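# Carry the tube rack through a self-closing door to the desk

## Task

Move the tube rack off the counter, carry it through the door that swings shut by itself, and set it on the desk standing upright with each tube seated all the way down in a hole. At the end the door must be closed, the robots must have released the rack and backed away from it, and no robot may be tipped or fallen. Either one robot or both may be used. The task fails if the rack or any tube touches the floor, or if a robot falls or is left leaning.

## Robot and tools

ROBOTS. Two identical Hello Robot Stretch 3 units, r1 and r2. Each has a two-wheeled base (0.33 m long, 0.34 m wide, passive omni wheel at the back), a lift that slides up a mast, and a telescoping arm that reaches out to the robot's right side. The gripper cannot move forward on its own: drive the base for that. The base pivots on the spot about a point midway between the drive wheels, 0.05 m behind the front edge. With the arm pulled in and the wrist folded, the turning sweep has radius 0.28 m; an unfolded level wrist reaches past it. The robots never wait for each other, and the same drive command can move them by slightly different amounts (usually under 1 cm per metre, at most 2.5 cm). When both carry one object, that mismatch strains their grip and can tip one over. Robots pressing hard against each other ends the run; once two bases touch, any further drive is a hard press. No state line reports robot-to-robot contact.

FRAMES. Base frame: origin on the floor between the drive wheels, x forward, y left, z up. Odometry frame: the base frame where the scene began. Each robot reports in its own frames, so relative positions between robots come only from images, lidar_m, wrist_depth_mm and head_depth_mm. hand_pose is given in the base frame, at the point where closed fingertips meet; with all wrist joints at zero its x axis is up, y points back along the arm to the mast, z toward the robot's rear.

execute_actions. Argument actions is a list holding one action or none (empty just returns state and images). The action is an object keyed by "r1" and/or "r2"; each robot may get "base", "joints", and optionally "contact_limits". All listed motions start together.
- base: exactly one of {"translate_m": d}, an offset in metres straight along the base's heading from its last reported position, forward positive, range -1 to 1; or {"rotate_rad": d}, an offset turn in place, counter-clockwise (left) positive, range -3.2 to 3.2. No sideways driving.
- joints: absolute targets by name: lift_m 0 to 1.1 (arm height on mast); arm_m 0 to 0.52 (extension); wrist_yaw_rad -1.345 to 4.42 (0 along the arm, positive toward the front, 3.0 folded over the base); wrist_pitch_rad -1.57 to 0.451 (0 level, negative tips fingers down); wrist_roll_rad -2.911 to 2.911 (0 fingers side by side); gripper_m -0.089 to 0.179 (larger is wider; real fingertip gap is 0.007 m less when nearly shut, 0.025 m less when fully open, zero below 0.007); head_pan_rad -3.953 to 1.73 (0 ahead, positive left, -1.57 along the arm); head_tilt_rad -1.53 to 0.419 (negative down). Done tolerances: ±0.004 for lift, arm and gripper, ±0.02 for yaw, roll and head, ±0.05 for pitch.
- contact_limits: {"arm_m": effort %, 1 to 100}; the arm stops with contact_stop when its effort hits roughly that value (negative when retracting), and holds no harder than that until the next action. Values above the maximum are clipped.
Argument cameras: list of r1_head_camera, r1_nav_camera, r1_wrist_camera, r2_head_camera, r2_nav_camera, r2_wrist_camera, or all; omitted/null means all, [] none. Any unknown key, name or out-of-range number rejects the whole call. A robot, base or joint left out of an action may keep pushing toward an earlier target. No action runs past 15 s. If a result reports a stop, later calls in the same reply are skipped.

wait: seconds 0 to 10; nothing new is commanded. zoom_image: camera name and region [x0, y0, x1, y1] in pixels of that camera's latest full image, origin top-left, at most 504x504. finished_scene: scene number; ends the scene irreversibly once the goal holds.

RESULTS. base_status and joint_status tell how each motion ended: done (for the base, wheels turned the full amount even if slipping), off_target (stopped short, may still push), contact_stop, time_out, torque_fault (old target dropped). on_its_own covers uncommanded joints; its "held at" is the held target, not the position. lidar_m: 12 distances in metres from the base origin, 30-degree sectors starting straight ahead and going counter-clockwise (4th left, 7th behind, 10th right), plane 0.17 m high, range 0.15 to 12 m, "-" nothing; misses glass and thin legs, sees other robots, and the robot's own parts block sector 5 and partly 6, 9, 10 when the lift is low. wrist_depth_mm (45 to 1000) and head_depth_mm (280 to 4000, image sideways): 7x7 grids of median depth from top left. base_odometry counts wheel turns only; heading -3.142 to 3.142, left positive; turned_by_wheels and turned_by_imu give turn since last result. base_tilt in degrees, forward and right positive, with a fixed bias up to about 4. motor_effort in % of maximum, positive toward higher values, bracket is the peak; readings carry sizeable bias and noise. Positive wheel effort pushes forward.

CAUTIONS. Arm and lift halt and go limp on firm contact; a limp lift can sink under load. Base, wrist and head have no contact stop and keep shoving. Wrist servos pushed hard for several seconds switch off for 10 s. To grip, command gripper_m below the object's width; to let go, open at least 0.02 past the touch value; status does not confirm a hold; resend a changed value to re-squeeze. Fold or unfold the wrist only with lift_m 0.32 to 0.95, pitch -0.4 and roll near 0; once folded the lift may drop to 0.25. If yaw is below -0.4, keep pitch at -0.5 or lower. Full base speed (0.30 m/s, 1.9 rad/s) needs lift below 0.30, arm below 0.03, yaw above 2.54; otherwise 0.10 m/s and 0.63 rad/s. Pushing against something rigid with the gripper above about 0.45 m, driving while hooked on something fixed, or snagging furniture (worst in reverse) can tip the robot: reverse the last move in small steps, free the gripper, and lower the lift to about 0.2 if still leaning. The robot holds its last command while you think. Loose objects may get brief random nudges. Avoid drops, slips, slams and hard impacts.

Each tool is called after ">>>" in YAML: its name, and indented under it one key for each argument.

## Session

>>> execute_actions:
  actions: []

Scene clock: 0.00 s.
r1.base_odometry: x=+0.000 y=+0.000 heading=+0.000 (m, m, rad; r1's odometry frame)
r1.turned_by_wheels: +0.000 (rad since the last result)
r1.turned_by_imu: +0.000 (rad since the last result)
r1.base_tilt: forward=+0.2 right=+2.0 (deg)
r1.lidar_m: 0.64 0.68 0.74 0.73 0.77 1.11 1.38 1.46 2.20 1.37 0.86 0.66
r1.head_depth_mm: 589 587 586 583 582 580 578 / 591 591 589 586 586 584 582 / 596 594 593 593 589 588 585 / 599 599 596 594 591 591 588 / 605 601 599 598 597 594 592 / 608 606 603 603 598 597 596 / 610 607 606 604 602 601 599
r1.base_status: not commanded
r1.joint_positions: lift_m=+0.342 arm_m=-0.002 wrist_yaw_rad=+3.088 wrist_pitch_rad=-0.536 wrist_roll_rad=+0.013 gripper_m=+0.037 head_pan_rad=+0.016 head_tilt_rad=+0.003
r1.joint_status: not commanded
r1.motor_effort: left_wheel=-1 right_wheel=+0 lift_m=+36 arm_m=+0 wrist_yaw_rad=+0 wrist_pitch_rad=+6 wrist_roll_rad=+1 gripper_m=-1 head_pan_rad=+0 head_tilt_rad=+1 (%)
r1.hand_pose: x=-0.0101 y=+0.0644 z=+0.3291 quat_wxyz=(+0.207, +0.691, +0.168, +0.672) (m; r1's base frame)
r1.wrist_depth_mm: 730 732 727 718 711 720 695 / 822 794 809 805 798 795 762 / 862 860 - 860 858 882 751 / 722 710 717 726 748 754 709 / 596 602 607 619 613 610 624 / 514 530 - - 529 524 521 / 456 - - - 457 455 461
r2.base_odometry: x=+0.000 y=+0.000 heading=+0.000 (m, m, rad; r2's odometry frame)
r2.turned_by_wheels: +0.000 (rad since the last result)
r2.turned_by_imu: +0.000 (rad since the last result)
r2.base_tilt: forward=+1.4 right=-1.4 (deg)
r2.lidar_m: 1.73 1.77 1.14 1.08 1.11 0.93 0.88 0.90 1.17 2.07 2.11 1.85
r2.head_depth_mm: 1671 1689 1703 1708 1703 1727 1735 / 1666 1680 1677 1700 1703 1710 1718 / 1664 1669 1681 1682 1688 1690 1711 / 1654 1659 1660 1675 1687 1702 1697 / 1646 1656 1659 1669 1675 1688 1691 / 1643 1646 1646 1662 1664 1683 1686 / 1628 1638 1643 1655 1655 1675 1676
r2.base_status: not commanded
r2.joint_positions: lift_m=+0.518 arm_m=+0.000 wrist_yaw_rad=+3.078 wrist_pitch_rad=-0.606 wrist_roll_rad=+0.016 gripper_m=+0.037 head_pan_rad=-0.010 head_tilt_rad=-0.002
r2.joint_status: not commanded
r2.motor_effort: left_wheel=+0 right_wheel=+0 lift_m=+24 arm_m=+0 wrist_yaw_rad=+0 wrist_pitch_rad=+3 wrist_roll_rad=+1 gripper_m=+0 head_pan_rad=-1 head_tilt_rad=+1 (%)
r2.hand_pose: x=-0.0088 y=+0.0513 z=+0.4908 quat_wxyz=(+0.234, +0.686, +0.188, +0.662) (m; r2's base frame)
r2.wrist_depth_mm: - - - - - - - / - - - - - - - / - - - - - 980 965 / 885 890 877 863 854 856 832 / 783 772 769 759 763 740 730 / 691 680 687 682 637 665 648 / 620 618 - - 596 593 583
pictures: r1_head_camera (sideways: a quarter turn clockwise sets it upright), r1_nav_camera (sideways: a quarter turn counterclockwise sets it upright), r1_wrist_camera, r2_head_camera (sideways: a quarter turn clockwise sets it upright), r2_nav_camera (sideways: a quarter turn counterclockwise sets it upright), r2_wrist_camera
Images, in order (width x height): r1_head_camera 896x504, r1_nav_camera 672x504, r1_wrist_camera 644x364, r2_head_camera 896x504, r2_nav_camera 672x504, r2_wrist_camera 644x364.

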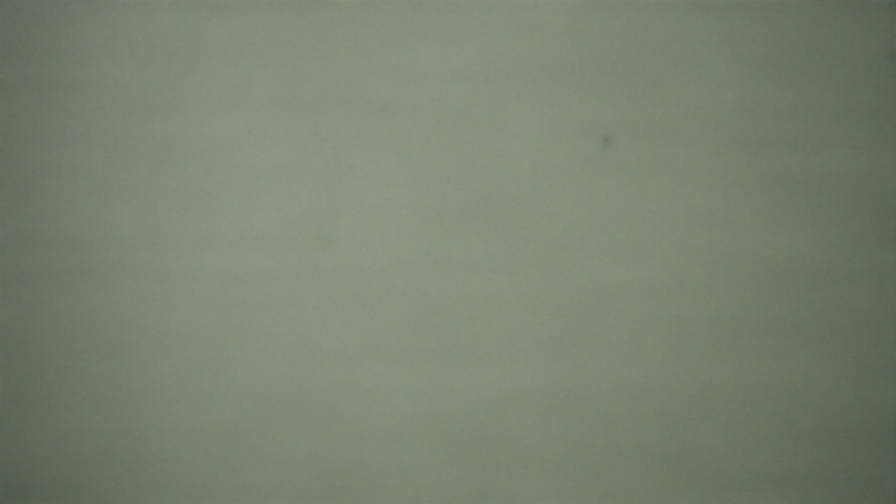

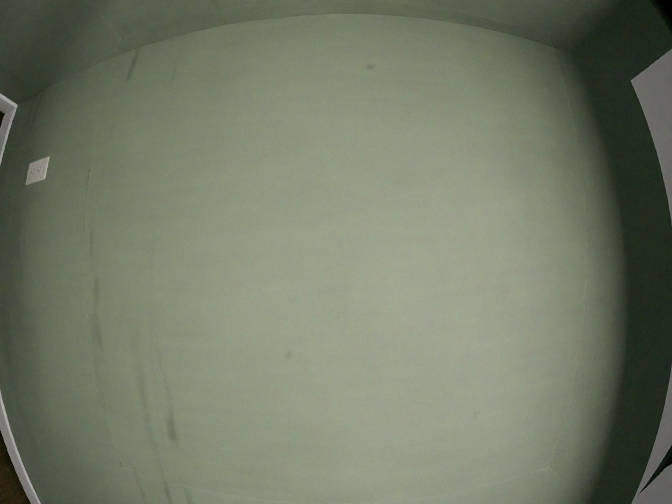

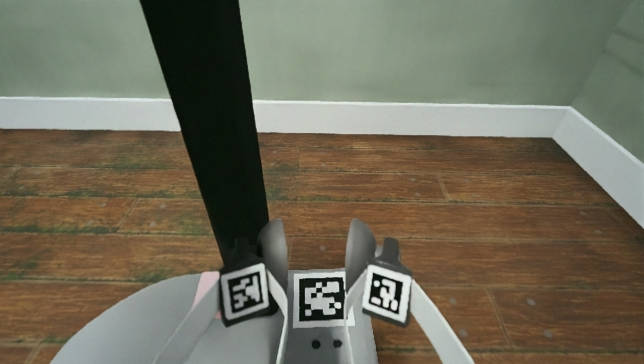

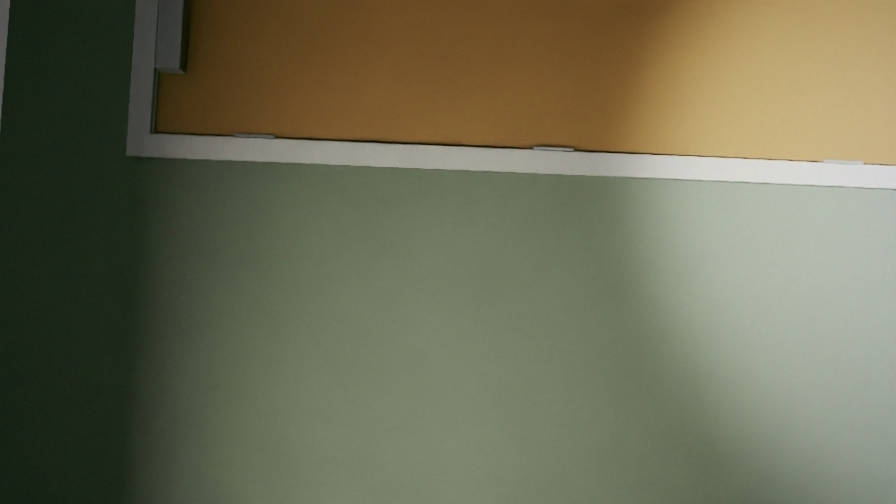

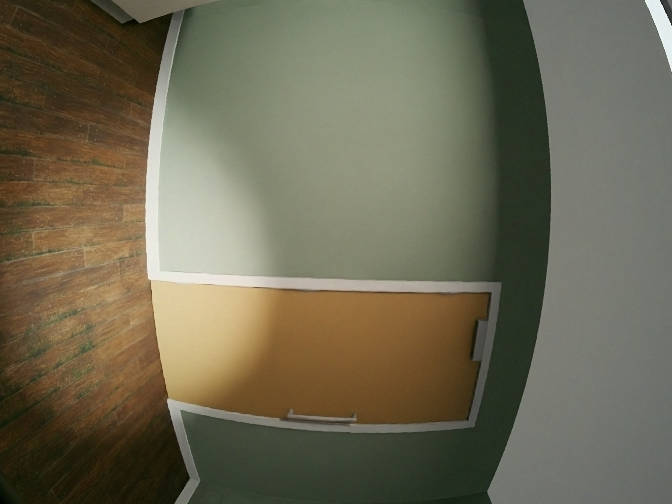

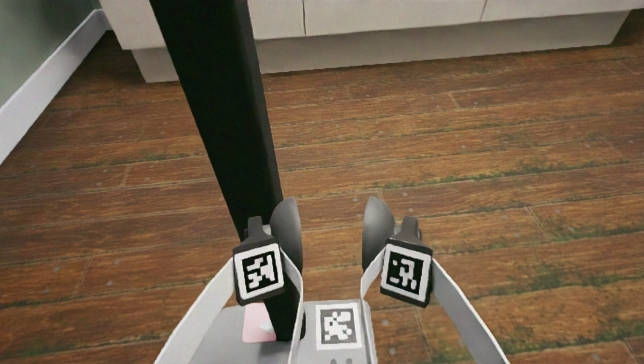

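>>> execute_actions:
  actions:
    - {"r1":{"joints":{"head_pan_rad":-2.6,"head_tilt_rad":-0.5}},"r2":{"joints":{"head_pan_rad":1.7,"head_tilt_rad":-0.5}}}
  cameras: ["r2_nav_camera","r1_nav_camera"]

Scene clock: 2.27 s.
r1.base_odometry: x=+0.000 y=+0.000 heading=+0.000 (m, m, rad; r1's odometry frame)
r1.turned_by_wheels: +0.000 (rad since the last result)
r1.turned_by_imu: +0.000 (rad since the last result)
r1.base_tilt: forward=+0.2 right=+2.1 (deg)
r1.lidar_m: 0.64 0.68 0.74 0.73 0.77 1.11 1.38 1.46 2.22 1.37 0.86 0.66
r1.head_depth_mm: 1143 1231 1317 1436 1556 1551 1276 / 1208 1295 1415 1545 1682 1550 1273 / 1279 1380 1510 1651 1791 1547 1266 / 1363 1481 1619 1787 1923 1552 1264 / 1460 1601 1770 1960 1952 1544 1266 / 1635 1799 2027 2275 1963 1535 1258 / 1779 1971 2222 2442 1964 1537 1252
r1.base_status: not commanded
r1.joint_positions: lift_m=+0.342 arm_m=-0.002 wrist_yaw_rad=+3.088 wrist_pitch_rad=-0.536 wrist_roll_rad=+0.013 gripper_m=+0.037 head_pan_rad=-2.593 head_tilt_rad=-0.494
r1.joint_status: all done
r1.motor_effort: left_wheel=-1(0) right_wheel=+0(0) lift_m=+37(37) arm_m=+0(0) wrist_yaw_rad=+0(0) wrist_pitch_rad=+6(6) wrist_roll_rad=+0(1) gripper_m=+0(0) head_pan_rad=-3(37) head_tilt_rad=-3(30) (%)
r1.hand_pose: x=-0.0101 y=+0.0644 z=+0.3291 quat_wxyz=(+0.207, +0.691, +0.168, +0.672) (m; r1's base frame)
r1.wrist_depth_mm: 724 725 720 718 732 715 698 / 810 816 809 803 808 800 760 / 855 867 - 865 878 877 756 / 712 711 713 732 734 738 707 / 598 605 605 621 616 607 616 / 513 529 - - 530 529 522 / 450 - - - 457 456 460
r2.base_odometry: x=+0.000 y=+0.000 heading=+0.000 (m, m, rad; r2's odometry frame)
r2.turned_by_wheels: +0.000 (rad since the last result)
r2.turned_by_imu: +0.000 (rad since the last result)
r2.base_tilt: forward=+1.4 right=-1.3 (deg)
r2.lidar_m: 1.73 1.77 1.14 1.08 1.10 0.93 0.88 0.90 1.16 2.07 2.11 1.85
r2.head_depth_mm: 1376 1497 1229 1143 1274 1444 1308 / 1384 1513 1210 1158 1293 1485 1297 / 1403 1533 1206 1175 1309 1483 1299 / 1420 1539 1200 1187 1335 1474 1300 / 1430 1550 1196 1199 1353 1513 1290 / 1449 1567 1178 1213 1362 1506 - / 1444 1560 - - - - -
r2.base_status: not commanded
r2.joint_positions: lift_m=+0.518 arm_m=+0.000 wrist_yaw_rad=+3.078 wrist_pitch_rad=-0.606 wrist_roll_rad=+0.016 gripper_m=+0.037 head_pan_rad=+1.693 head_tilt_rad=-0.494
r2.joint_status: all done
r2.motor_effort: left_wheel=+0(1) right_wheel=+0(0) lift_m=+23(23) arm_m=+0(0) wrist_yaw_rad=-1(1) wrist_pitch_rad=+3(3) wrist_roll_rad=+1(0) gripper_m=+0(0) head_pan_rad=+2(30) head_tilt_rad=-3(27) (%)
r2.hand_pose: x=-0.0088 y=+0.0513 z=+0.4908 quat_wxyz=(+0.234, +0.686, +0.188, +0.662) (m; r2's base frame)
r2.wrist_depth_mm: - - - - - - - / - - - - - - - / - - - - - 990 963 / 901 893 892 882 871 846 829 / 785 768 762 761 761 731 735 / 704 685 694 693 643 663 650 / 623 621 - - 599 600 595
pictures: r1_nav_camera (sideways: a quarter turn counterclockwise sets it upright), r2_nav_camera (sideways: a quarter turn counterclockwise sets it upright)
Images, in order (width x height): r1_nav_camera 672x504, r2_nav_camera 672x504.

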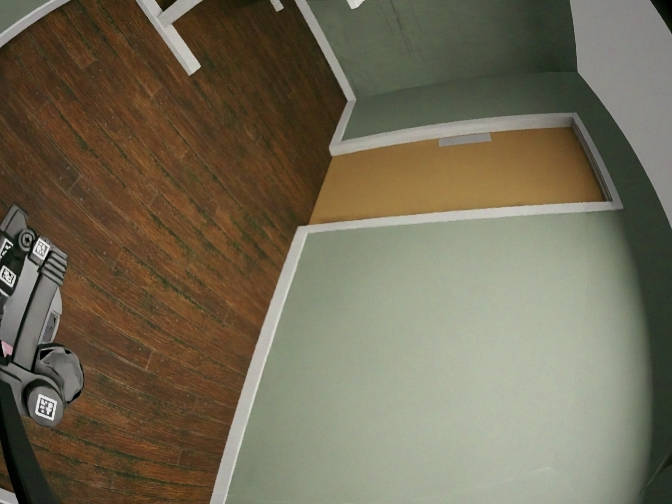

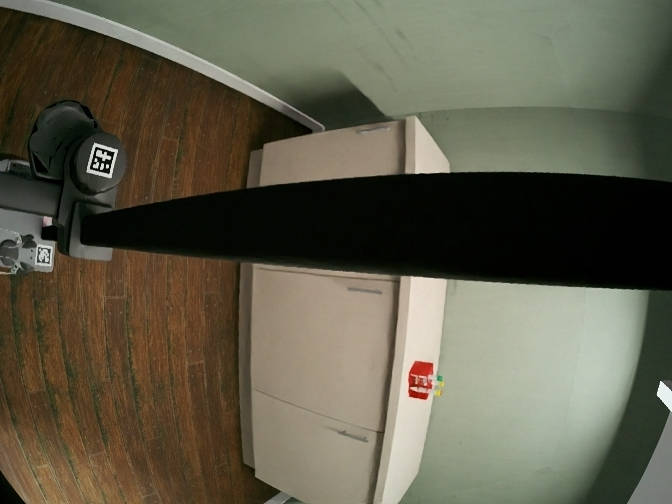

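>>> execute_actions:
  actions:
    - {"r1":{"base":{"rotate_rad":1.40},"joints":{"lift_m":0.25,"wrist_pitch_rad":-0.4,"head_pan_rad":-1.57}},"r2":{"base":{"translate_m":0.37},"joints":{"lift_m":0.85,"wrist_pitch_rad":-0.4}}}
  cameras: []

>>> execute_actions:
  actions:
    - {"r1":{"base":{"translate_m":-1.0}},"r2":{"base":{"rotate_rad":1.57},"joints":{"wrist_yaw_rad":1.57,"gripper_m":0.179,"head_pan_rad":0,"head_tilt_rad":-0.6}}}
  cameras: []

>>> execute_actions:
  actions:
    - {"r1":{"base":{"translate_m":-0.93}},"r2":{"joints":{"wrist_pitch_rad":0}}}
  cameras: ["r2_nav_camera","r1_nav_camera","r2_wrist_camera"]

Scene clock: 9.93 s.
r1.base_odometry: x=+0.000 y=+0.000 heading=+1.400 (m, m, rad; r1's odometry frame)
r1.turned_by_wheels: +1.400 (rad since the last result)
r1.turned_by_imu: +1.378 (rad since the last result)
r1.base_tilt: forward=+0.3 right=+1.8 (deg)
r1.lidar_m: 0.72 0.73 0.93 1.38 1.39 1.77 1.37 1.04 0.70 0.64 0.65 0.78
r1.head_depth_mm: 538 590 649 725 819 945 1111 / 530 578 640 710 802 921 1071 / 522 569 626 695 780 893 1037 / 513 560 617 682 764 869 1009 / 506 551 606 669 751 850 985 / 499 543 595 655 733 830 952 / 493 533 584 643 716 807 927
r1.base_status: done
r1.joint_positions: lift_m=+0.250 arm_m=-0.002 wrist_yaw_rad=+3.088 wrist_pitch_rad=-0.419 wrist_roll_rad=+0.013 gripper_m=+0.037 head_pan_rad=-1.577 head_tilt_rad=-0.494
r1.joint_status: all done
r1.motor_effort: left_wheel=-3(6) right_wheel=+4(12) lift_m=+27(29) arm_m=+0(0) wrist_yaw_rad=+0(0) wrist_pitch_rad=+9(8) wrist_roll_rad=+0(1) gripper_m=+0(0) head_pan_rad=+3(36) head_tilt_rad=-3(3) (%)
r1.hand_pose: x=-0.0092 y=+0.0806 z=+0.2626 quat_wxyz=(+0.167, +0.699, +0.128, +0.683) (m; r1's base frame)
r1.wrist_depth_mm: - - - - - 992 707 / - - - - - - 727 / 918 938 947 951 970 905 718 / 695 705 - 709 713 718 682 / 561 557 - 571 566 563 574 / 460 494 - - 472 470 472 / - - - - 401 403 404
r2.base_odometry: x=+0.370 y=+0.000 heading=+0.000 (m, m, rad; r2's odometry frame)
r2.turned_by_wheels: +0.000 (rad since the last result)
r2.turned_by_imu: -0.001 (rad since the last result)
r2.base_tilt: forward=+1.4 right=-1.4 (deg)
r2.lidar_m: 1.37 1.39 1.17 1.10 1.13 1.32 1.24 1.27 1.65 2.04 2.08 1.45
r2.head_depth_mm: 1392 1520 1220 1160 1299 1482 1306 / 1413 1534 1148 1184 1322 1479 1299 / 1422 1549 1134 1197 1336 1476 1293 / 1445 1564 1200 1214 1353 1518 1296 / 1451 1585 1187 1228 1380 1512 - / 1469 1606 1182 1244 1394 1554 - / 1475 1590 - - - - -
r2.base_status: done
r2.joint_positions: lift_m=+0.850 arm_m=+0.000 wrist_yaw_rad=+3.078 wrist_pitch_rad=-0.422 wrist_roll_rad=+0.016 gripper_m=+0.037 head_pan_rad=+1.693 head_tilt_rad=-0.494
r2.joint_status: all done
r2.motor_effort: left_wheel=+0(4) right_wheel=-1(4) lift_m=+27(26) arm_m=+0(0) wrist_yaw_rad=+0(0) wrist_pitch_rad=+6(6) wrist_roll_rad=+0(1) gripper_m=+0(0) head_pan_rad=+3(2) head_tilt_rad=-3(3) (%)
r2.hand_pose: x=-0.0071 y=+0.0783 z=+0.8617 quat_wxyz=(+0.171, +0.701, +0.125, +0.681) (m; r2's base frame)
r2.wrist_depth_mm: 996 - - - - - - / - - - - - - - / - - - - - - - / - - - - - - - / - - - - - - - / - - - - - - - / - - - - - - -
pictures: none
No camera images: the call's "cameras" was empty. Leave "cameras" out to get every camera's image.

Scene clock: 14.87 s.
r1.base_odometry: x=-0.170 y=-0.985 heading=+1.400 (m, m, rad; r1's odometry frame)
r1.turned_by_wheels: +0.000 (rad since the last result)
r1.turned_by_imu: +0.004 (rad since the last result)
r1.base_tilt: forward=+0.1 right=+1.8 (deg)
r1.lidar_m: 1.71 1.73 1.37 1.26 1.28 1.72 2.05 0.48 0.47 0.76 0.77 0.97
r1.head_depth_mm: 637 700 773 749 585 1120 1238 / 628 687 754 812 945 1084 1213 / 619 677 743 825 930 1057 1201 / 610 664 732 811 908 1036 1175 / 600 655 718 795 886 1005 1162 / 592 645 705 778 868 988 1140 / 584 633 693 764 854 963 1112
r1.base_status: done
r1.joint_positions: lift_m=+0.250 arm_m=-0.002 wrist_yaw_rad=+3.088 wrist_pitch_rad=-0.419 wrist_roll_rad=+0.013 gripper_m=+0.037 head_pan_rad=-1.577 head_tilt_rad=-0.494
r1.joint_status: not commanded
r1.motor_effort: left_wheel=-3(11) right_wheel=+4(8) lift_m=+29(28) arm_m=+0(0) wrist_yaw_rad=+0(0) wrist_pitch_rad=+8(8) wrist_roll_rad=+1(0) gripper_m=-1(0) head_pan_rad=+3(3) head_tilt_rad=-2(3) (%)
r1.hand_pose: x=-0.0092 y=+0.0807 z=+0.2628 quat_wxyz=(+0.167, +0.699, +0.128, +0.683) (m; r1's base frame)
r1.wrist_depth_mm: - - - - - - - / - - - - - - - / 917 936 956 960 972 962 988 / 701 697 - 712 726 729 732 / 555 564 - 572 564 573 572 / 460 492 - - 479 473 472 / - - - - 401 402 402
r2.base_odometry: x=+0.370 y=+0.000 heading=+1.570 (m, m, rad; r2's odometry frame)
r2.turned_by_wheels: +1.570 (rad since the last result)
r2.turned_by_imu: +1.589 (rad since the last result)
r2.base_tilt: forward=+1.4 right=-1.4 (deg)
r2.lidar_m: 1.10 1.13 1.33 1.24 1.27 1.64 2.04 2.08 1.46 1.37 1.40 1.17
r2.head_depth_mm: 1436 1504 1128 1281 1474 1453 1235 / 1434 1487 1129 1280 1476 1447 1226 / 1431 1475 1130 1280 1479 1443 1237 / 1439 1344 1125 1284 1478 1441 1221 / 1431 1452 1124 1272 1473 1442 1224 / 1423 1446 1130 1279 1471 1433 1224 / 1425 1439 1127 1277 1481 1438 1218
r2.base_status: done
r2.joint_positions: lift_m=+0.850 arm_m=+0.000 wrist_yaw_rad=+1.572 wrist_pitch_rad=-0.422 wrist_roll_rad=+0.016 gripper_m=+0.179 head_pan_rad=+0.007 head_tilt_rad=-0.593
r2.joint_status: all done
r2.motor_effort: left_wheel=-3(5) right_wheel=+5(9) lift_m=+26(27) arm_m=+0(0) wrist_yaw_rad=-1(5) wrist_pitch_rad=+6(6) wrist_roll_rad=+1(0) gripper_m=+0(99) head_pan_rad=-2(29) head_tilt_rad=-3(13) (%)
r2.hand_pose: x=+0.2026 y=-0.1452 z=+0.8617 quat_wxyz=(+0.591, +0.597, -0.389, +0.380) (m; r2's base frame)
r2.wrist_depth_mm: 922 939 938 946 969 974 - / - - - - - - - / - - - - - - - / - - - - - - - / - - - - - - - / - - - - - - - / - - - - - - 960
pictures: none
No camera images: the call's "cameras" was empty. Leave "cameras" out to get every camera's image.

Scene clock: 29.87 s.
r1.base_odometry: x=-0.242 y=-1.389 heading=+1.361 (m, m, rad; r1's odometry frame)
r1.turned_by_wheels: -0.038 (rad since the last result)
r1.turned_by_imu: -0.035 (rad since the last result)
r1.base_tilt: forward=+0.2 right=+1.9 (deg)
r1.lidar_m: 1.80 1.82 1.32 1.21 1.21 1.59 1.96 1.37 0.45 0.81 0.82 1.02
r1.head_depth_mm: 701 767 847 743 533 415 370 / 688 753 832 743 531 1161 1260 / 676 740 811 779 1010 1164 1235 / 664 725 795 882 990 1125 1229 / 652 710 779 860 966 1098 1215 / 640 698 763 839 940 1069 1199 / 630 684 748 821 919 1041 1168
r1.base_status: translate_m time_out (by the wheels' count: -0.4097 of -0.9300)
r1.joint_positions: lift_m=+0.250 arm_m=-0.002 wrist_yaw_rad=+3.088 wrist_pitch_rad=-0.417 wrist_roll_rad=+0.012 gripper_m=+0.037 head_pan_rad=-1.574 head_tilt_rad=-0.500
r1.joint_status: not commanded
r1.motor_effort: left_wheel=+0(69) right_wheel=-1(100) lift_m=+36(42) arm_m=+0(1) wrist_yaw_rad=+1(7) wrist_pitch_rad=+8(11) wrist_roll_rad=+1(0) gripper_m=+0(0) head_pan_rad=+1(3) head_tilt_rad=+0(3) (%)
r1.hand_pose: x=-0.0092 y=+0.0809 z=+0.2628 quat_wxyz=(+0.166, +0.699, +0.127, +0.683) (m; r1's base frame)
r1.wrist_depth_mm: - - - - - - - / - - - - - - - / 936 933 946 953 957 983 989 / 692 696 - 721 707 725 722 / 553 554 - 574 567 567 572 / 461 490 - - 476 471 467 / - - - - 404 401 401
r2.base_odometry: x=+0.370 y=+0.000 heading=+1.570 (m, m, rad; r2's odometry frame)
r2.turned_by_wheels: +0.000 (rad since the last result)
r2.turned_by_imu: -0.002 (rad since the last result)
r2.base_tilt: forward=+1.4 right=-1.3 (deg)
r2.lidar_m: 1.10 1.13 1.32 1.24 1.26 1.64 2.04 2.08 1.46 1.37 1.40 1.17
r2.head_depth_mm: 1439 1505 1133 1278 1477 1447 1234 / 1435 1482 1127 1278 1481 1451 1260 / 1425 1478 1130 1280 1476 1446 1214 / 1428 1352 1128 1279 1477 1443 1227 / 1434 1458 1124 1275 1469 1441 1221 / 1427 1445 1129 1278 1472 1429 1223 / 1427 1437 1128 1274 1473 1426 1219
r2.base_status: not commanded
r2.joint_positions: lift_m=+0.850 arm_m=+0.000 wrist_yaw_rad=+1.572 wrist_pitch_rad=-0.025 wrist_roll_rad=+0.016 gripper_m=+0.179 head_pan_rad=+0.007 head_tilt_rad=-0.593
r2.joint_status: all done
r2.motor_effort: left_wheel=-3(3) right_wheel=+5(5) lift_m=+27(26) arm_m=+0(0) wrist_yaw_rad=-1(2) wrist_pitch_rad=+7(8) wrist_roll_rad=+0(0) gripper_m=+0(0) head_pan_rad=-3(2) head_tilt_rad=-4(4) (%)
r2.hand_pose: x=+0.2342 y=-0.1451 z=+0.9580 quat_wxyz=(+0.502, +0.510, -0.497, +0.490) (m; r2's base frame)
r2.wrist_depth_mm: - - - - - - - / - - - - - - - / - - - - - - - / - - - - - - - / - - - - - - - / - - - - - - - / - - - - - - -
pictures: r1_nav_camera (sideways: a quarter turn counterclockwise sets it upright), r2_nav_camera (sideways: a quarter turn counterclockwise sets it upright), r2_wrist_camera
Images, in order (width x height): r1_nav_camera 672x504, r2_nav_camera 672x504, r2_wrist_camera 644x364.

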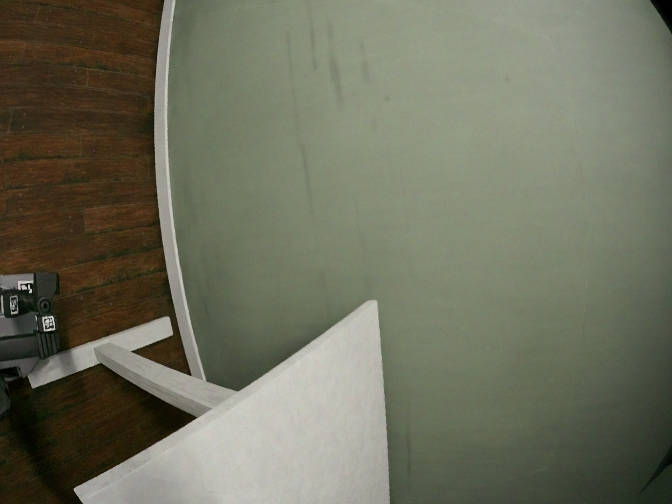

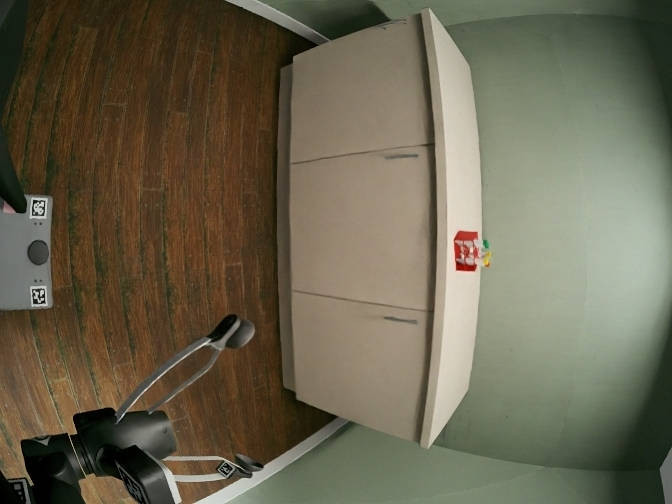

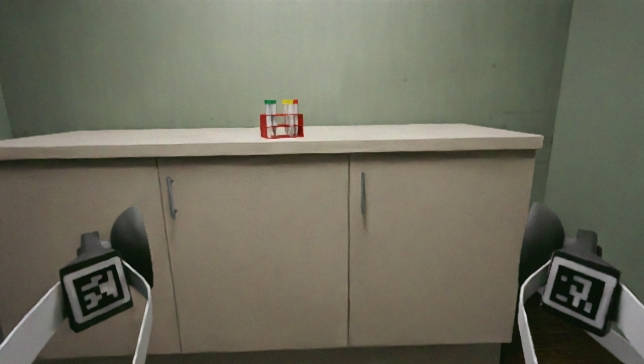

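>>> execute_actions:
  actions:
    - {"r1":{"base":{"translate_m":0.25},"joints":{"head_pan_rad":-3.0,"head_tilt_rad":-0.4}},"r2":{"base":{"rotate_rad":0.12},"joints":{"lift_m":0.98}}}
  cameras: []

>>> execute_actions:
  actions:
    - {"r2":{"base":{"translate_m":0.55}}}
  cameras: ["r1_nav_camera","r2_wrist_camera"]

Scene clock: 33.30 s.
r1.base_odometry: x=-0.190 y=-1.144 heading=+1.362 (m, m, rad; r1's odometry frame)
r1.turned_by_wheels: +0.000 (rad since the last result)
r1.turned_by_imu: -0.001 (rad since the last result)
r1.base_tilt: forward=+0.2 right=+1.9 (deg)
r1.lidar_m: 1.55 1.56 1.36 1.24 1.26 1.64 2.21 0.62 0.85 0.78 0.78 0.98
r1.head_depth_mm: 1847 1989 2151 2354 2220 1690 1339 / 1841 1978 2137 2357 2222 1678 1341 / 1857 1996 2147 2311 2215 1661 1345 / 1844 1985 2079 2260 669 1561 1342 / 1838 1967 1764 898 604 1509 1339 / 1846 1948 1749 894 602 1504 1339 / 1830 1946 1741 894 601 1510 1332
r1.base_status: done
r1.joint_positions: lift_m=+0.250 arm_m=-0.002 wrist_yaw_rad=+3.088 wrist_pitch_rad=-0.417 wrist_roll_rad=+0.012 gripper_m=+0.037 head_pan_rad=-2.993 head_tilt_rad=-0.408
r1.joint_status: all done
r1.motor_effort: left_wheel=+0(5) right_wheel=-1(7) lift_m=+36(36) arm_m=+0(0) wrist_yaw_rad=+0(0) wrist_pitch_rad=+7(8) wrist_roll_rad=+1(0) gripper_m=+0(0) head_pan_rad=-3(37) head_tilt_rad=+4(16) (%)
r1.hand_pose: x=-0.0092 y=+0.0809 z=+0.2628 quat_wxyz=(+0.166, +0.699, +0.127, +0.683) (m; r1's base frame)
r1.wrist_depth_mm: - - - - - - - / - - - - - - - / 928 941 949 956 959 972 978 / 691 692 - 706 707 718 720 / 556 554 - 578 571 569 582 / 468 494 - - 478 472 469 / - - - - 401 402 400
r2.base_odometry: x=+0.370 y=+0.000 heading=+1.690 (m, m, rad; r2's odometry frame)
r2.turned_by_wheels: +0.120 (rad since the last result)
r2.turned_by_imu: +0.121 (rad since the last result)
r2.base_tilt: forward=+1.4 right=-1.4 (deg)
r2.lidar_m: 1.10 1.17 1.28 1.25 1.30 1.85 2.04 1.85 1.39 1.37 1.43 1.13
r2.head_depth_mm: 1397 1478 1103 1225 1410 1476 1230 / 1414 1372 1109 1248 1401 1377 1228 / 1422 1462 1120 1266 1458 1447 1227 / 1435 1471 1135 1288 1488 1439 1221 / 1458 1455 1150 1309 1506 1440 1226 / 1465 1441 1166 1330 1539 1436 1223 / 1474 1440 1179 1349 1579 1436 1218
r2.base_status: done
r2.joint_positions: lift_m=+0.980 arm_m=+0.000 wrist_yaw_rad=+1.571 wrist_pitch_rad=-0.024 wrist_roll_rad=+0.016 gripper_m=+0.179 head_pan_rad=+0.007 head_tilt_rad=-0.593
r2.joint_status: all done
r2.motor_effort: left_wheel=-3(4) right_wheel=+5(9) lift_m=+27(30) arm_m=+0(0) wrist_yaw_rad=-2(1) wrist_pitch_rad=+6(7) wrist_roll_rad=+1(1) gripper_m=+0(1) head_pan_rad=-2(3) head_tilt_rad=-4(4) (%)
r2.hand_pose: x=+0.2342 y=-0.1451 z=+1.0884 quat_wxyz=(+0.502, +0.510, -0.498, +0.490) (m; r2's base frame)
r2.wrist_depth_mm: - - - - - - - / - - - - - - - / - - - - - - - / - - - - - - - / - - - - - - - / - - - - - - - / - - - - - - -
pictures: none
No camera images: the call's "cameras" was empty. Leave "cameras" out to get every camera's image.

Scene clock: 39.73 s.
r1.base_odometry: x=-0.190 y=-1.144 heading=+1.362 (m, m, rad; r1's odometry frame)
r1.turned_by_wheels: +0.000 (rad since the last result)
r1.turned_by_imu: +0.000 (rad since the last result)
r1.base_tilt: forward=+0.1 right=+1.8 (deg)
r1.lidar_m: 1.55 1.57 1.36 1.24 1.26 1.64 2.20 0.62 0.85 0.78 0.79 0.97
r1.head_depth_mm: 1853 1995 2154 2355 2217 1668 1342 / 1864 2007 2160 2321 2249 1670 1353 / 1852 1970 2151 2328 2219 1688 1341 / 1839 1986 2102 2236 669 1557 1342 / 1831 1974 1768 900 604 1497 1337 / 1835 1973 1745 898 603 1512 1340 / 1817 1957 1731 894 600 1504 1326
r1.base_status: not commanded
r1.joint_positions: lift_m=+0.250 arm_m=-0.002 wrist_yaw_rad=+3.088 wrist_pitch_rad=-0.417 wrist_roll_rad=+0.012 gripper_m=+0.037 head_pan_rad=-2.993 head_tilt_rad=-0.408
r1.joint_status: not commanded
r1.motor_effort: left_wheel=+0(0) right_wheel=-1(1) lift_m=+36(36) arm_m=+0(0) wrist_yaw_rad=+0(0) wrist_pitch_rad=+8(8) wrist_roll_rad=+0(0) gripper_m=+0(0) head_pan_rad=-3(3) head_tilt_rad=+4(4) (%)
r1.hand_pose: x=-0.0092 y=+0.0809 z=+0.2628 quat_wxyz=(+0.166, +0.699, +0.127, +0.683) (m; r1's base frame)
r1.wrist_depth_mm: - - - - - - - / - - - - - - - / 943 943 919 958 968 965 995 / 690 704 - 707 711 717 734 / 553 556 - 577 566 568 573 / 458 494 - - 478 468 472 / - - - - 399 401 403
r2.base_odometry: x=+0.305 y=+0.546 heading=+1.689 (m, m, rad; r2's odometry frame)
r2.turned_by_wheels: +0.000 (rad since the last result)
r2.turned_by_imu: +0.000 (rad since the last result)
r2.base_tilt: forward=+1.4 right=-1.4 (deg)
r2.lidar_m: 0.56 0.59 0.84 1.22 1.29 1.81 2.58 1.90 1.43 1.39 0.75 0.57
r2.head_depth_mm: 938 1037 932 673 682 789 964 / 949 1049 836 654 678 863 992 / 959 1060 921 648 706 836 1019 / 969 1068 919 669 718 849 1039 / 977 1083 911 667 729 866 1070 / 990 1098 909 666 744 886 1147 / 1000 1108 903 690 751 906 1147
r2.base_status: done
r2.joint_positions: lift_m=+0.980 arm_m=+0.000 wrist_yaw_rad=+1.571 wrist_pitch_rad=-0.024 wrist_roll_rad=+0.016 gripper_m=+0.179 head_pan_rad=+0.007 head_tilt_rad=-0.593
r2.joint_status: not commanded
r2.motor_effort: left_wheel=-3(4) right_wheel=+5(9) lift_m=+26(27) arm_m=+0(0) wrist_yaw_rad=-1(1) wrist_pitch_rad=+6(6) wrist_roll_rad=+1(0) gripper_m=+0(0) head_pan_rad=-2(2) head_tilt_rad=-3(3) (%)
r2.hand_pose: x=+0.2342 y=-0.1451 z=+1.0884 quat_wxyz=(+0.502, +0.510, -0.498, +0.490) (m; r2's base frame)
r2.wrist_depth_mm: - - - - 998 968 958 / - - - - - - 977 / - - - - - - - / - - - 940 - - - / 672 682 649 592 628 630 666 / 554 559 530 515 503 482 - / 616 589 570 549 535 528 514
pictures: r1_nav_camera (sideways: a quarter turn counterclockwise sets it upright), r2_wrist_camera
Images, in order (width x height): r1_nav_camera 672x504, r2_wrist_camera 644x364.

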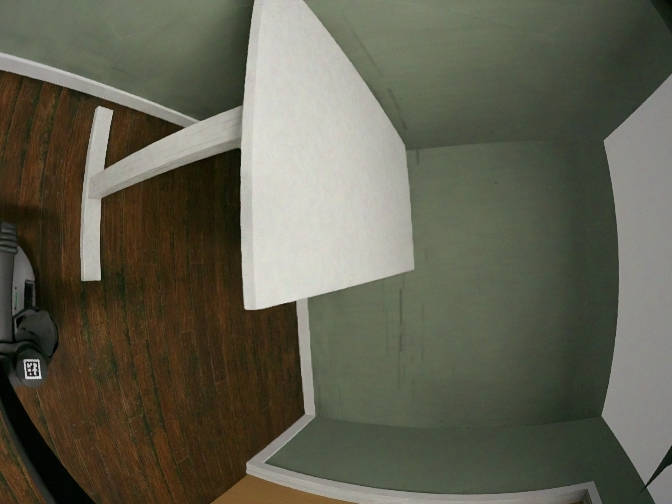

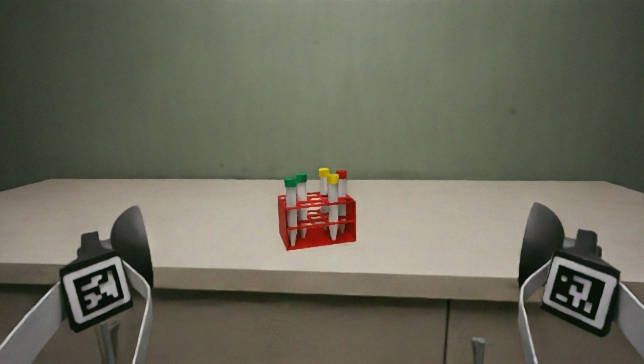

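>>> execute_actions:
  actions:
    - {"r1":{"base":{"rotate_rad":1.83},"joints":{"head_pan_rad":0}},"r2":{"base":{"translate_m":0.28},"joints":{"lift_m":0.85}}}
  cameras: ["r2_wrist_camera"]

>>> execute_actions:
  actions:
    - {"r1":{"base":{"translate_m":0.9}}}
  cameras: ["r1_nav_camera"]

Scene clock: 45.37 s.
r1.base_odometry: x=-0.190 y=-1.144 heading=-3.092 (m, m, rad; r1's odometry frame)
r1.turned_by_wheels: +1.830 (rad since the last result)
r1.turned_by_imu: +1.802 (rad since the last result)
r1.base_tilt: forward=+0.1 right=+2.0 (deg)
r1.lidar_m: 1.24 1.32 1.96 1.80 1.01 0.79 0.78 0.83 1.23 1.55 1.61 1.26
r1.head_depth_mm: 1005 1074 1165 1259 1368 1512 1345 / 1009 1084 1164 1263 1382 1510 1344 / 1017 1091 1175 1267 1395 1514 1346 / 1019 1098 1179 1276 1404 1523 1343 / 1024 1104 1197 1295 1407 1537 1336 / 1029 1107 1201 1310 1421 1558 1329 / 1028 1126 1235 1368 1527 1606 1332
r1.base_status: done
r1.joint_positions: lift_m=+0.250 arm_m=-0.002 wrist_yaw_rad=+3.088 wrist_pitch_rad=-0.417 wrist_roll_rad=+0.012 gripper_m=+0.037 head_pan_rad=-0.007 head_tilt_rad=-0.408
r1.joint_status: all done
r1.motor_effort: left_wheel=-3(7) right_wheel=+4(14) lift_m=+36(36) arm_m=+0(0) wrist_yaw_rad=+0(0) wrist_pitch_rad=+8(8) wrist_roll_rad=+1(1) gripper_m=+1(0) head_pan_rad=+3(37) head_tilt_rad=+3(4) (%)
r1.hand_pose: x=-0.0092 y=+0.0809 z=+0.2628 quat_wxyz=(+0.166, +0.699, +0.127, +0.683) (m; r1's base frame)
r1.wrist_depth_mm: 880 539 - - - - - / 868 - - - - - - / 832 736 946 964 963 960 985 / 693 681 - 671 721 730 733 / 557 554 - 579 565 569 573 / 457 490 - - 479 476 475 / - - - - 401 398 403
r2.base_odometry: x=+0.272 y=+0.824 heading=+1.689 (m, m, rad; r2's odometry frame)
r2.turned_by_wheels: +0.000 (rad since the last result)
r2.turned_by_imu: -0.001 (rad since the last result)
r2.base_tilt: forward=+1.3 right=-1.4 (deg)
r2.lidar_m: 0.28 0.30 0.42 1.21 1.27 1.79 2.87 1.92 1.44 0.91 0.38 0.29
r2.head_depth_mm: 708 782 841 675 443 436 396 / 714 788 851 673 415 424 395 / 721 799 862 670 486 434 476 / 727 805 868 669 527 433 472 / 736 816 869 667 525 431 485 / 743 827 877 664 523 431 498 / 750 832 890 662 522 430 513
r2.base_status: done
r2.joint_positions: lift_m=+0.850 arm_m=+0.000 wrist_yaw_rad=+1.571 wrist_pitch_rad=-0.023 wrist_roll_rad=+0.016 gripper_m=+0.179 head_pan_rad=+0.007 head_tilt_rad=-0.593
r2.joint_status: all done
r2.motor_effort: left_wheel=-3(3) right_wheel=+4(10) lift_m=+21(25) arm_m=+0(0) wrist_yaw_rad=-1(2) wrist_pitch_rad=+6(6) wrist_roll_rad=+1(0) gripper_m=+0(0) head_pan_rad=-3(3) head_tilt_rad=-3(4) (%)
r2.hand_pose: x=+0.2342 y=-0.1451 z=+0.9588 quat_wxyz=(+0.502, +0.510, -0.498, +0.490) (m; r2's base frame)
r2.wrist_depth_mm: 808 777 768 764 737 720 704 / 821 814 787 767 756 753 735 / 861 839 295 309 794 759 748 / 532 515 402 314 486 478 469 / 319 324 285 296 298 298 316 / 239 211 221 218 216 215 - / 252 216 211 204 197 193 189
pictures: r2_wrist_camera
Images, in order (width x height): r2_wrist_camera 644x364.

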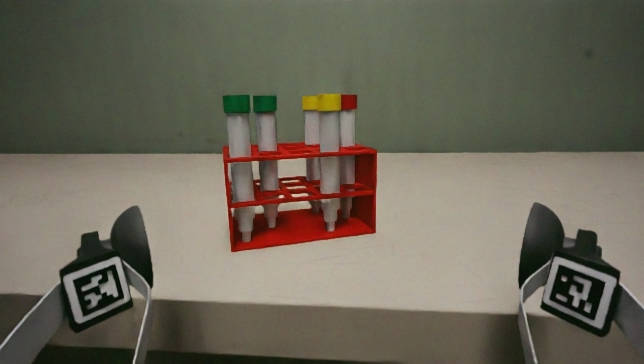

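Scene clock: 50.07 s.
r1.base_odometry: x=-1.089 y=-1.189 heading=-3.092 (m, m, rad; r1's odometry frame)
r1.turned_by_wheels: +0.000 (rad since the last result)
r1.turned_by_imu: -0.004 (rad since the last result)
r1.base_tilt: forward=+0.1 right=+2.1 (deg)
r1.lidar_m: 0.35 0.38 0.66 2.12 2.18 1.29 1.67 1.78 1.67 1.02 0.46 0.36
r1.head_depth_mm: - - 292 317 347 382 426 / - - 294 319 349 386 429 / - 282 296 322 352 388 433 / - 282 298 324 354 391 438 / - 284 300 326 357 394 442 / - 285 302 328 360 398 445 / - 286 304 331 363 402 450
r1.base_status: done
r1.joint_positions: lift_m=+0.250 arm_m=-0.002 wrist_yaw_rad=+3.088 wrist_pitch_rad=-0.417 wrist_roll_rad=+0.012 gripper_m=+0.037 head_pan_rad=-0.007 head_tilt_rad=-0.407
r1.joint_status: not commanded
r1.motor_effort: left_wheel=-3(5) right_wheel=+4(13) lift_m=+36(37) arm_m=+0(0) wrist_yaw_rad=+0(0) wrist_pitch_rad=+8(7) wrist_roll_rad=+1(0) gripper_m=+0(0) head_pan_rad=+2(3) head_tilt_rad=+4(4) (%)
r1.hand_pose: x=-0.0092 y=+0.0809 z=+0.2628 quat_wxyz=(+0.166, +0.699, +0.127, +0.683) (m; r1's base frame)
r1.wrist_depth_mm: - - - - - 809 514 / - - - - - 815 414 / 942 939 949 969 963 796 413 / 701 695 - 711 707 686 423 / 554 558 - 570 571 544 423 / 460 495 - - 476 477 404 / - - - - 404 402 384
r2.base_odometry: x=+0.272 y=+0.824 heading=+1.689 (m, m, rad; r2's odometry frame)
r2.turned_by_wheels: +0.000 (rad since the last result)
r2.turned_by_imu: -0.001 (rad since the last result)
r2.base_tilt: forward=+1.4 right=-1.4 (deg)
r2.lidar_m: 0.28 0.30 0.42 1.21 1.27 1.80 2.86 1.91 1.44 0.91 0.38 0.29
r2.head_depth_mm: 705 780 841 675 442 436 397 / 714 788 850 672 414 424 394 / 720 799 862 672 488 434 476 / 728 807 869 669 526 433 472 / 736 813 867 666 524 432 485 / 742 824 878 664 523 430 499 / 748 832 890 661 521 430 512
r2.base_status: not commanded
r2.joint_positions: lift_m=+0.850 arm_m=+0.000 wrist_yaw_rad=+1.571 wrist_pitch_rad=-0.023 wrist_roll_rad=+0.016 gripper_m=+0.179 head_pan_rad=+0.007 head_tilt_rad=-0.593
r2.joint_status: not commanded
r2.motor_effort: left_wheel=-3(3) right_wheel=+5(4) lift_m=+21(21) arm_m=+0(0) wrist_yaw_rad=-1(2) wrist_pitch_rad=+6(6) wrist_roll_rad=+0(0) gripper_m=+0(0) head_pan_rad=-2(3) head_tilt_rad=-4(4) (%)
r2.hand_pose: x=+0.2342 y=-0.1451 z=+0.9588 quat_wxyz=(+0.502, +0.510, -0.498, +0.490) (m; r2's base frame)
r2.wrist_depth_mm: 789 772 766 742 721 722 700 / 827 806 788 779 760 736 726 / 867 843 292 309 786 762 740 / 535 529 407 314 485 480 472 / 317 325 286 297 301 297 315 / 238 211 220 218 216 214 - / 253 217 209 204 198 193 188
pictures: r1_nav_camera (sideways: a quarter turn counterclockwise sets it upright)
Images, in order (width x height): r1_nav_camera 672x504.

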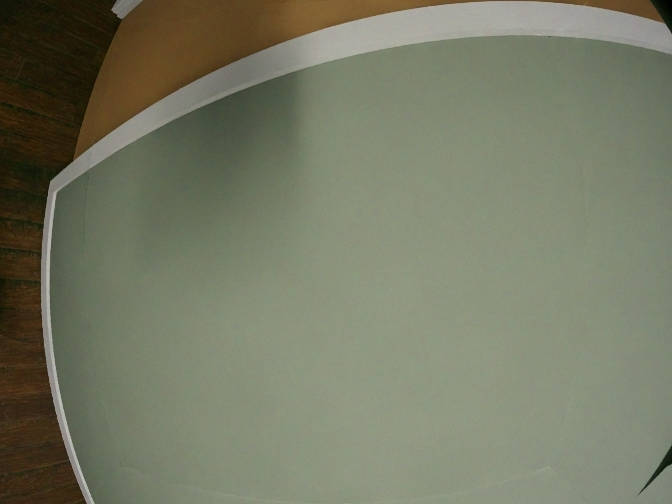

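>>> execute_actions:
  actions:
    - {"r1":{"base":{"rotate_rad":1.57},"joints":{"head_pan_rad":-1.2,"head_tilt_rad":-0.6}},"r2":{"base":{"rotate_rad":0.05},"joints":{"lift_m":0.835}}}
  cameras: []

>>> execute_actions:
  actions:
    - {"r1":{"base":{"translate_m":0.75}},"r2":{"base":{"translate_m":0.1}}}
  cameras: ["r1_nav_camera","r2_wrist_camera"]

Scene clock: 53.03 s.
r1.base_odometry: x=-1.089 y=-1.189 heading=-1.522 (m, m, rad; r1's odometry frame)
r1.turned_by_wheels: +1.570 (rad since the last result)
r1.turned_by_imu: +1.546 (rad since the last result)
r1.base_tilt: forward=+0.3 right=+2.0 (deg)
r1.lidar_m: 1.92 2.08 1.29 1.67 1.78 1.67 1.07 0.46 0.36 0.35 0.37 0.52
r1.head_depth_mm: - 285 307 341 384 440 515 / - 293 322 360 408 473 561 / 285 305 339 382 436 508 613 / 291 320 358 406 468 552 678 / 303 336 378 433 504 604 756 / 317 355 402 463 546 664 846 / 335 376 426 487 573 894 1132
r1.base_status: done
r1.joint_positions: lift_m=+0.250 arm_m=-0.002 wrist_yaw_rad=+3.088 wrist_pitch_rad=-0.417 wrist_roll_rad=+0.012 gripper_m=+0.037 head_pan_rad=-1.193 head_tilt_rad=-0.593
r1.joint_status: all done
r1.motor_effort: left_wheel=-3(8) right_wheel=+4(13) lift_m=+35(36) arm_m=+0(0) wrist_yaw_rad=+0(0) wrist_pitch_rad=+8(8) wrist_roll_rad=+0(1) gripper_m=+0(0) head_pan_rad=-3(38) head_tilt_rad=-4(17) (%)
r1.hand_pose: x=-0.0092 y=+0.0808 z=+0.2628 quat_wxyz=(+0.166, +0.699, +0.127, +0.683) (m; r1's base frame)
r1.wrist_depth_mm: - - - - - - - / - - - - - - - / 939 934 942 949 949 968 996 / 694 693 - 710 722 716 727 / 549 559 - 572 561 571 566 / 460 497 - - 482 470 472 / - - - - 401 401 401
r2.base_odometry: x=+0.272 y=+0.824 heading=+1.739 (m, m, rad; r2's odometry frame)
r2.turned_by_wheels: +0.050 (rad since the last result)
r2.turned_by_imu: +0.050 (rad since the last result)
r2.base_tilt: forward=+1.4 right=-1.4 (deg)
r2.lidar_m: 0.28 0.30 0.45 1.21 1.29 1.90 2.86 1.83 1.43 0.80 0.36 0.29
r2.head_depth_mm: 701 774 837 674 440 425 395 / 712 786 848 672 437 424 395 / 723 799 861 669 512 433 434 / 735 812 873 669 525 433 476 / 743 823 878 666 525 432 494 / 755 839 894 665 523 431 513 / 768 852 905 663 521 430 536
r2.base_status: done
r2.joint_positions: lift_m=+0.835 arm_m=+0.000 wrist_yaw_rad=+1.571 wrist_pitch_rad=-0.023 wrist_roll_rad=+0.016 gripper_m=+0.179 head_pan_rad=+0.007 head_tilt_rad=-0.593
r2.joint_status: all done
r2.motor_effort: left_wheel=-3(6) right_wheel=+4(9) lift_m=+21(25) arm_m=+0(0) wrist_yaw_rad=-1(2) wrist_pitch_rad=+6(6) wrist_roll_rad=+0(1) gripper_m=+0(0) head_pan_rad=-3(2) head_tilt_rad=-3(4) (%)
r2.hand_pose: x=+0.2342 y=-0.1451 z=+0.9438 quat_wxyz=(+0.502, +0.510, -0.498, +0.490) (m; r2's base frame)
r2.wrist_depth_mm: 825 803 779 747 719 693 681 / 869 828 806 755 750 723 701 / 885 859 803 302 759 739 728 / 465 456 395 304 377 423 412 / 278 284 268 266 262 259 276 / 220 207 203 194 189 188 - / 257 245 231 198 189 181 175
pictures: none
No camera images: the call's "cameras" was empty. Leave "cameras" out to get every camera's image.

Scene clock: 57.33 s.
r1.base_odometry: x=-1.053 y=-1.938 heading=-1.522 (m, m, rad; r1's odometry frame)
r1.turned_by_wheels: +0.000 (rad since the last result)
r1.turned_by_imu: -0.004 (rad since the last result)
r1.base_tilt: forward=+0.1 right=+1.9 (deg)
r1.lidar_m: 1.38 1.46 1.49 1.18 1.71 2.43 1.25 0.52 0.49 0.48 0.51 0.67
r1.head_depth_mm: 358 392 432 482 540 620 726 / 374 410 454 507 574 666 788 / 389 429 477 536 614 716 863 / 407 450 503 569 659 776 957 / 426 473 530 608 709 850 1064 / 447 499 565 650 769 940 1127 / 469 526 600 699 802 917 1115
r1.base_status: done
r1.joint_positions: lift_m=+0.250 arm_m=-0.002 wrist_yaw_rad=+3.088 wrist_pitch_rad=-0.417 wrist_roll_rad=+0.012 gripper_m=+0.037 head_pan_rad=-1.193 head_tilt_rad=-0.593
r1.joint_status: not commanded
r1.motor_effort: left_wheel=-3(6) right_wheel=+4(12) lift_m=+35(36) arm_m=+0(0) wrist_yaw_rad=+0(1) wrist_pitch_rad=+8(8) wrist_roll_rad=+0(1) gripper_m=+1(0) head_pan_rad=-3(3) head_tilt_rad=-3(3) (%)
r1.hand_pose: x=-0.0092 y=+0.0808 z=+0.2628 quat_wxyz=(+0.166, +0.699, +0.127, +0.683) (m; r1's base frame)
r1.wrist_depth_mm: - - - - - - - / - - - - - - - / 934 926 965 961 973 970 985 / 689 696 - 707 727 725 723 / 551 559 - 571 570 572 576 / 460 498 - - 472 471 473 / - - - - 397 402 401
r2.base_odometry: x=+0.255 y=+0.923 heading=+1.739 (m, m, rad; r2's odometry frame)
r2.turned_by_wheels: +0.000 (rad since the last result)
r2.turned_by_imu: -0.001 (rad since the last result)
r2.base_tilt: forward=+1.4 right=-1.4 (deg)
r2.lidar_m: 0.18 0.20 0.29 1.20 1.28 1.89 2.96 1.84 1.44 0.52 0.24 0.19
r2.head_depth_mm: 619 682 759 675 530 330 353 / 627 693 771 674 528 378 353 / 638 706 786 670 527 433 372 / 648 715 792 668 526 433 367 / 656 726 801 667 524 432 367 / 666 740 816 663 523 431 366 / 676 750 819 662 522 429 366
r2.base_status: done
r2.joint_positions: lift_m=+0.835 arm_m=+0.000 wrist_yaw_rad=+1.571 wrist_pitch_rad=-0.023 wrist_roll_rad=+0.016 gripper_m=+0.179 head_pan_rad=+0.007 head_tilt_rad=-0.593
r2.joint_status: not commanded
r2.motor_effort: left_wheel=-3(2) right_wheel=+4(9) lift_m=+20(21) arm_m=+0(0) wrist_yaw_rad=+0(0) wrist_pitch_rad=+6(6) wrist_roll_rad=+0(0) gripper_m=+0(0) head_pan_rad=-1(2) head_tilt_rad=-4(3) (%)
r2.hand_pose: x=+0.2342 y=-0.1451 z=+0.9438 quat_wxyz=(+0.502, +0.510, -0.498, +0.490) (m; r2's base frame)
r2.wrist_depth_mm: 718 697 680 642 628 614 594 / 754 726 176 662 647 629 613 / 788 756 186 222 666 657 635 / 464 454 161 217 210 419 410 / 277 284 166 193 220 259 276 / 208 184 177 185 189 187 - / 146 151 149 148 148 147 140
pictures: r1_nav_camera (sideways: a quarter turn counterclockwise sets it upright), r2_wrist_camera
Images, in order (width x height): r1_nav_camera 672x504, r2_wrist_camera 644x364.

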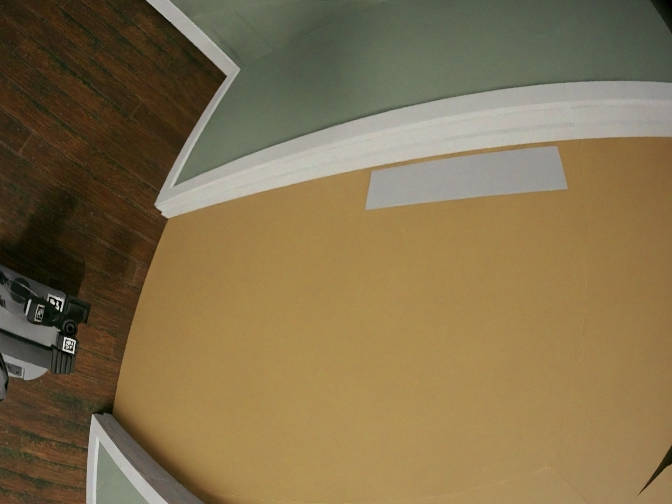

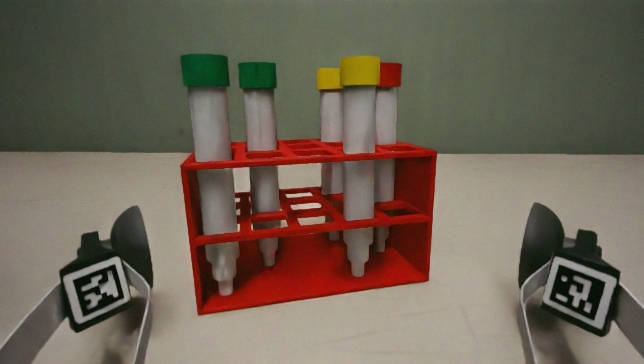

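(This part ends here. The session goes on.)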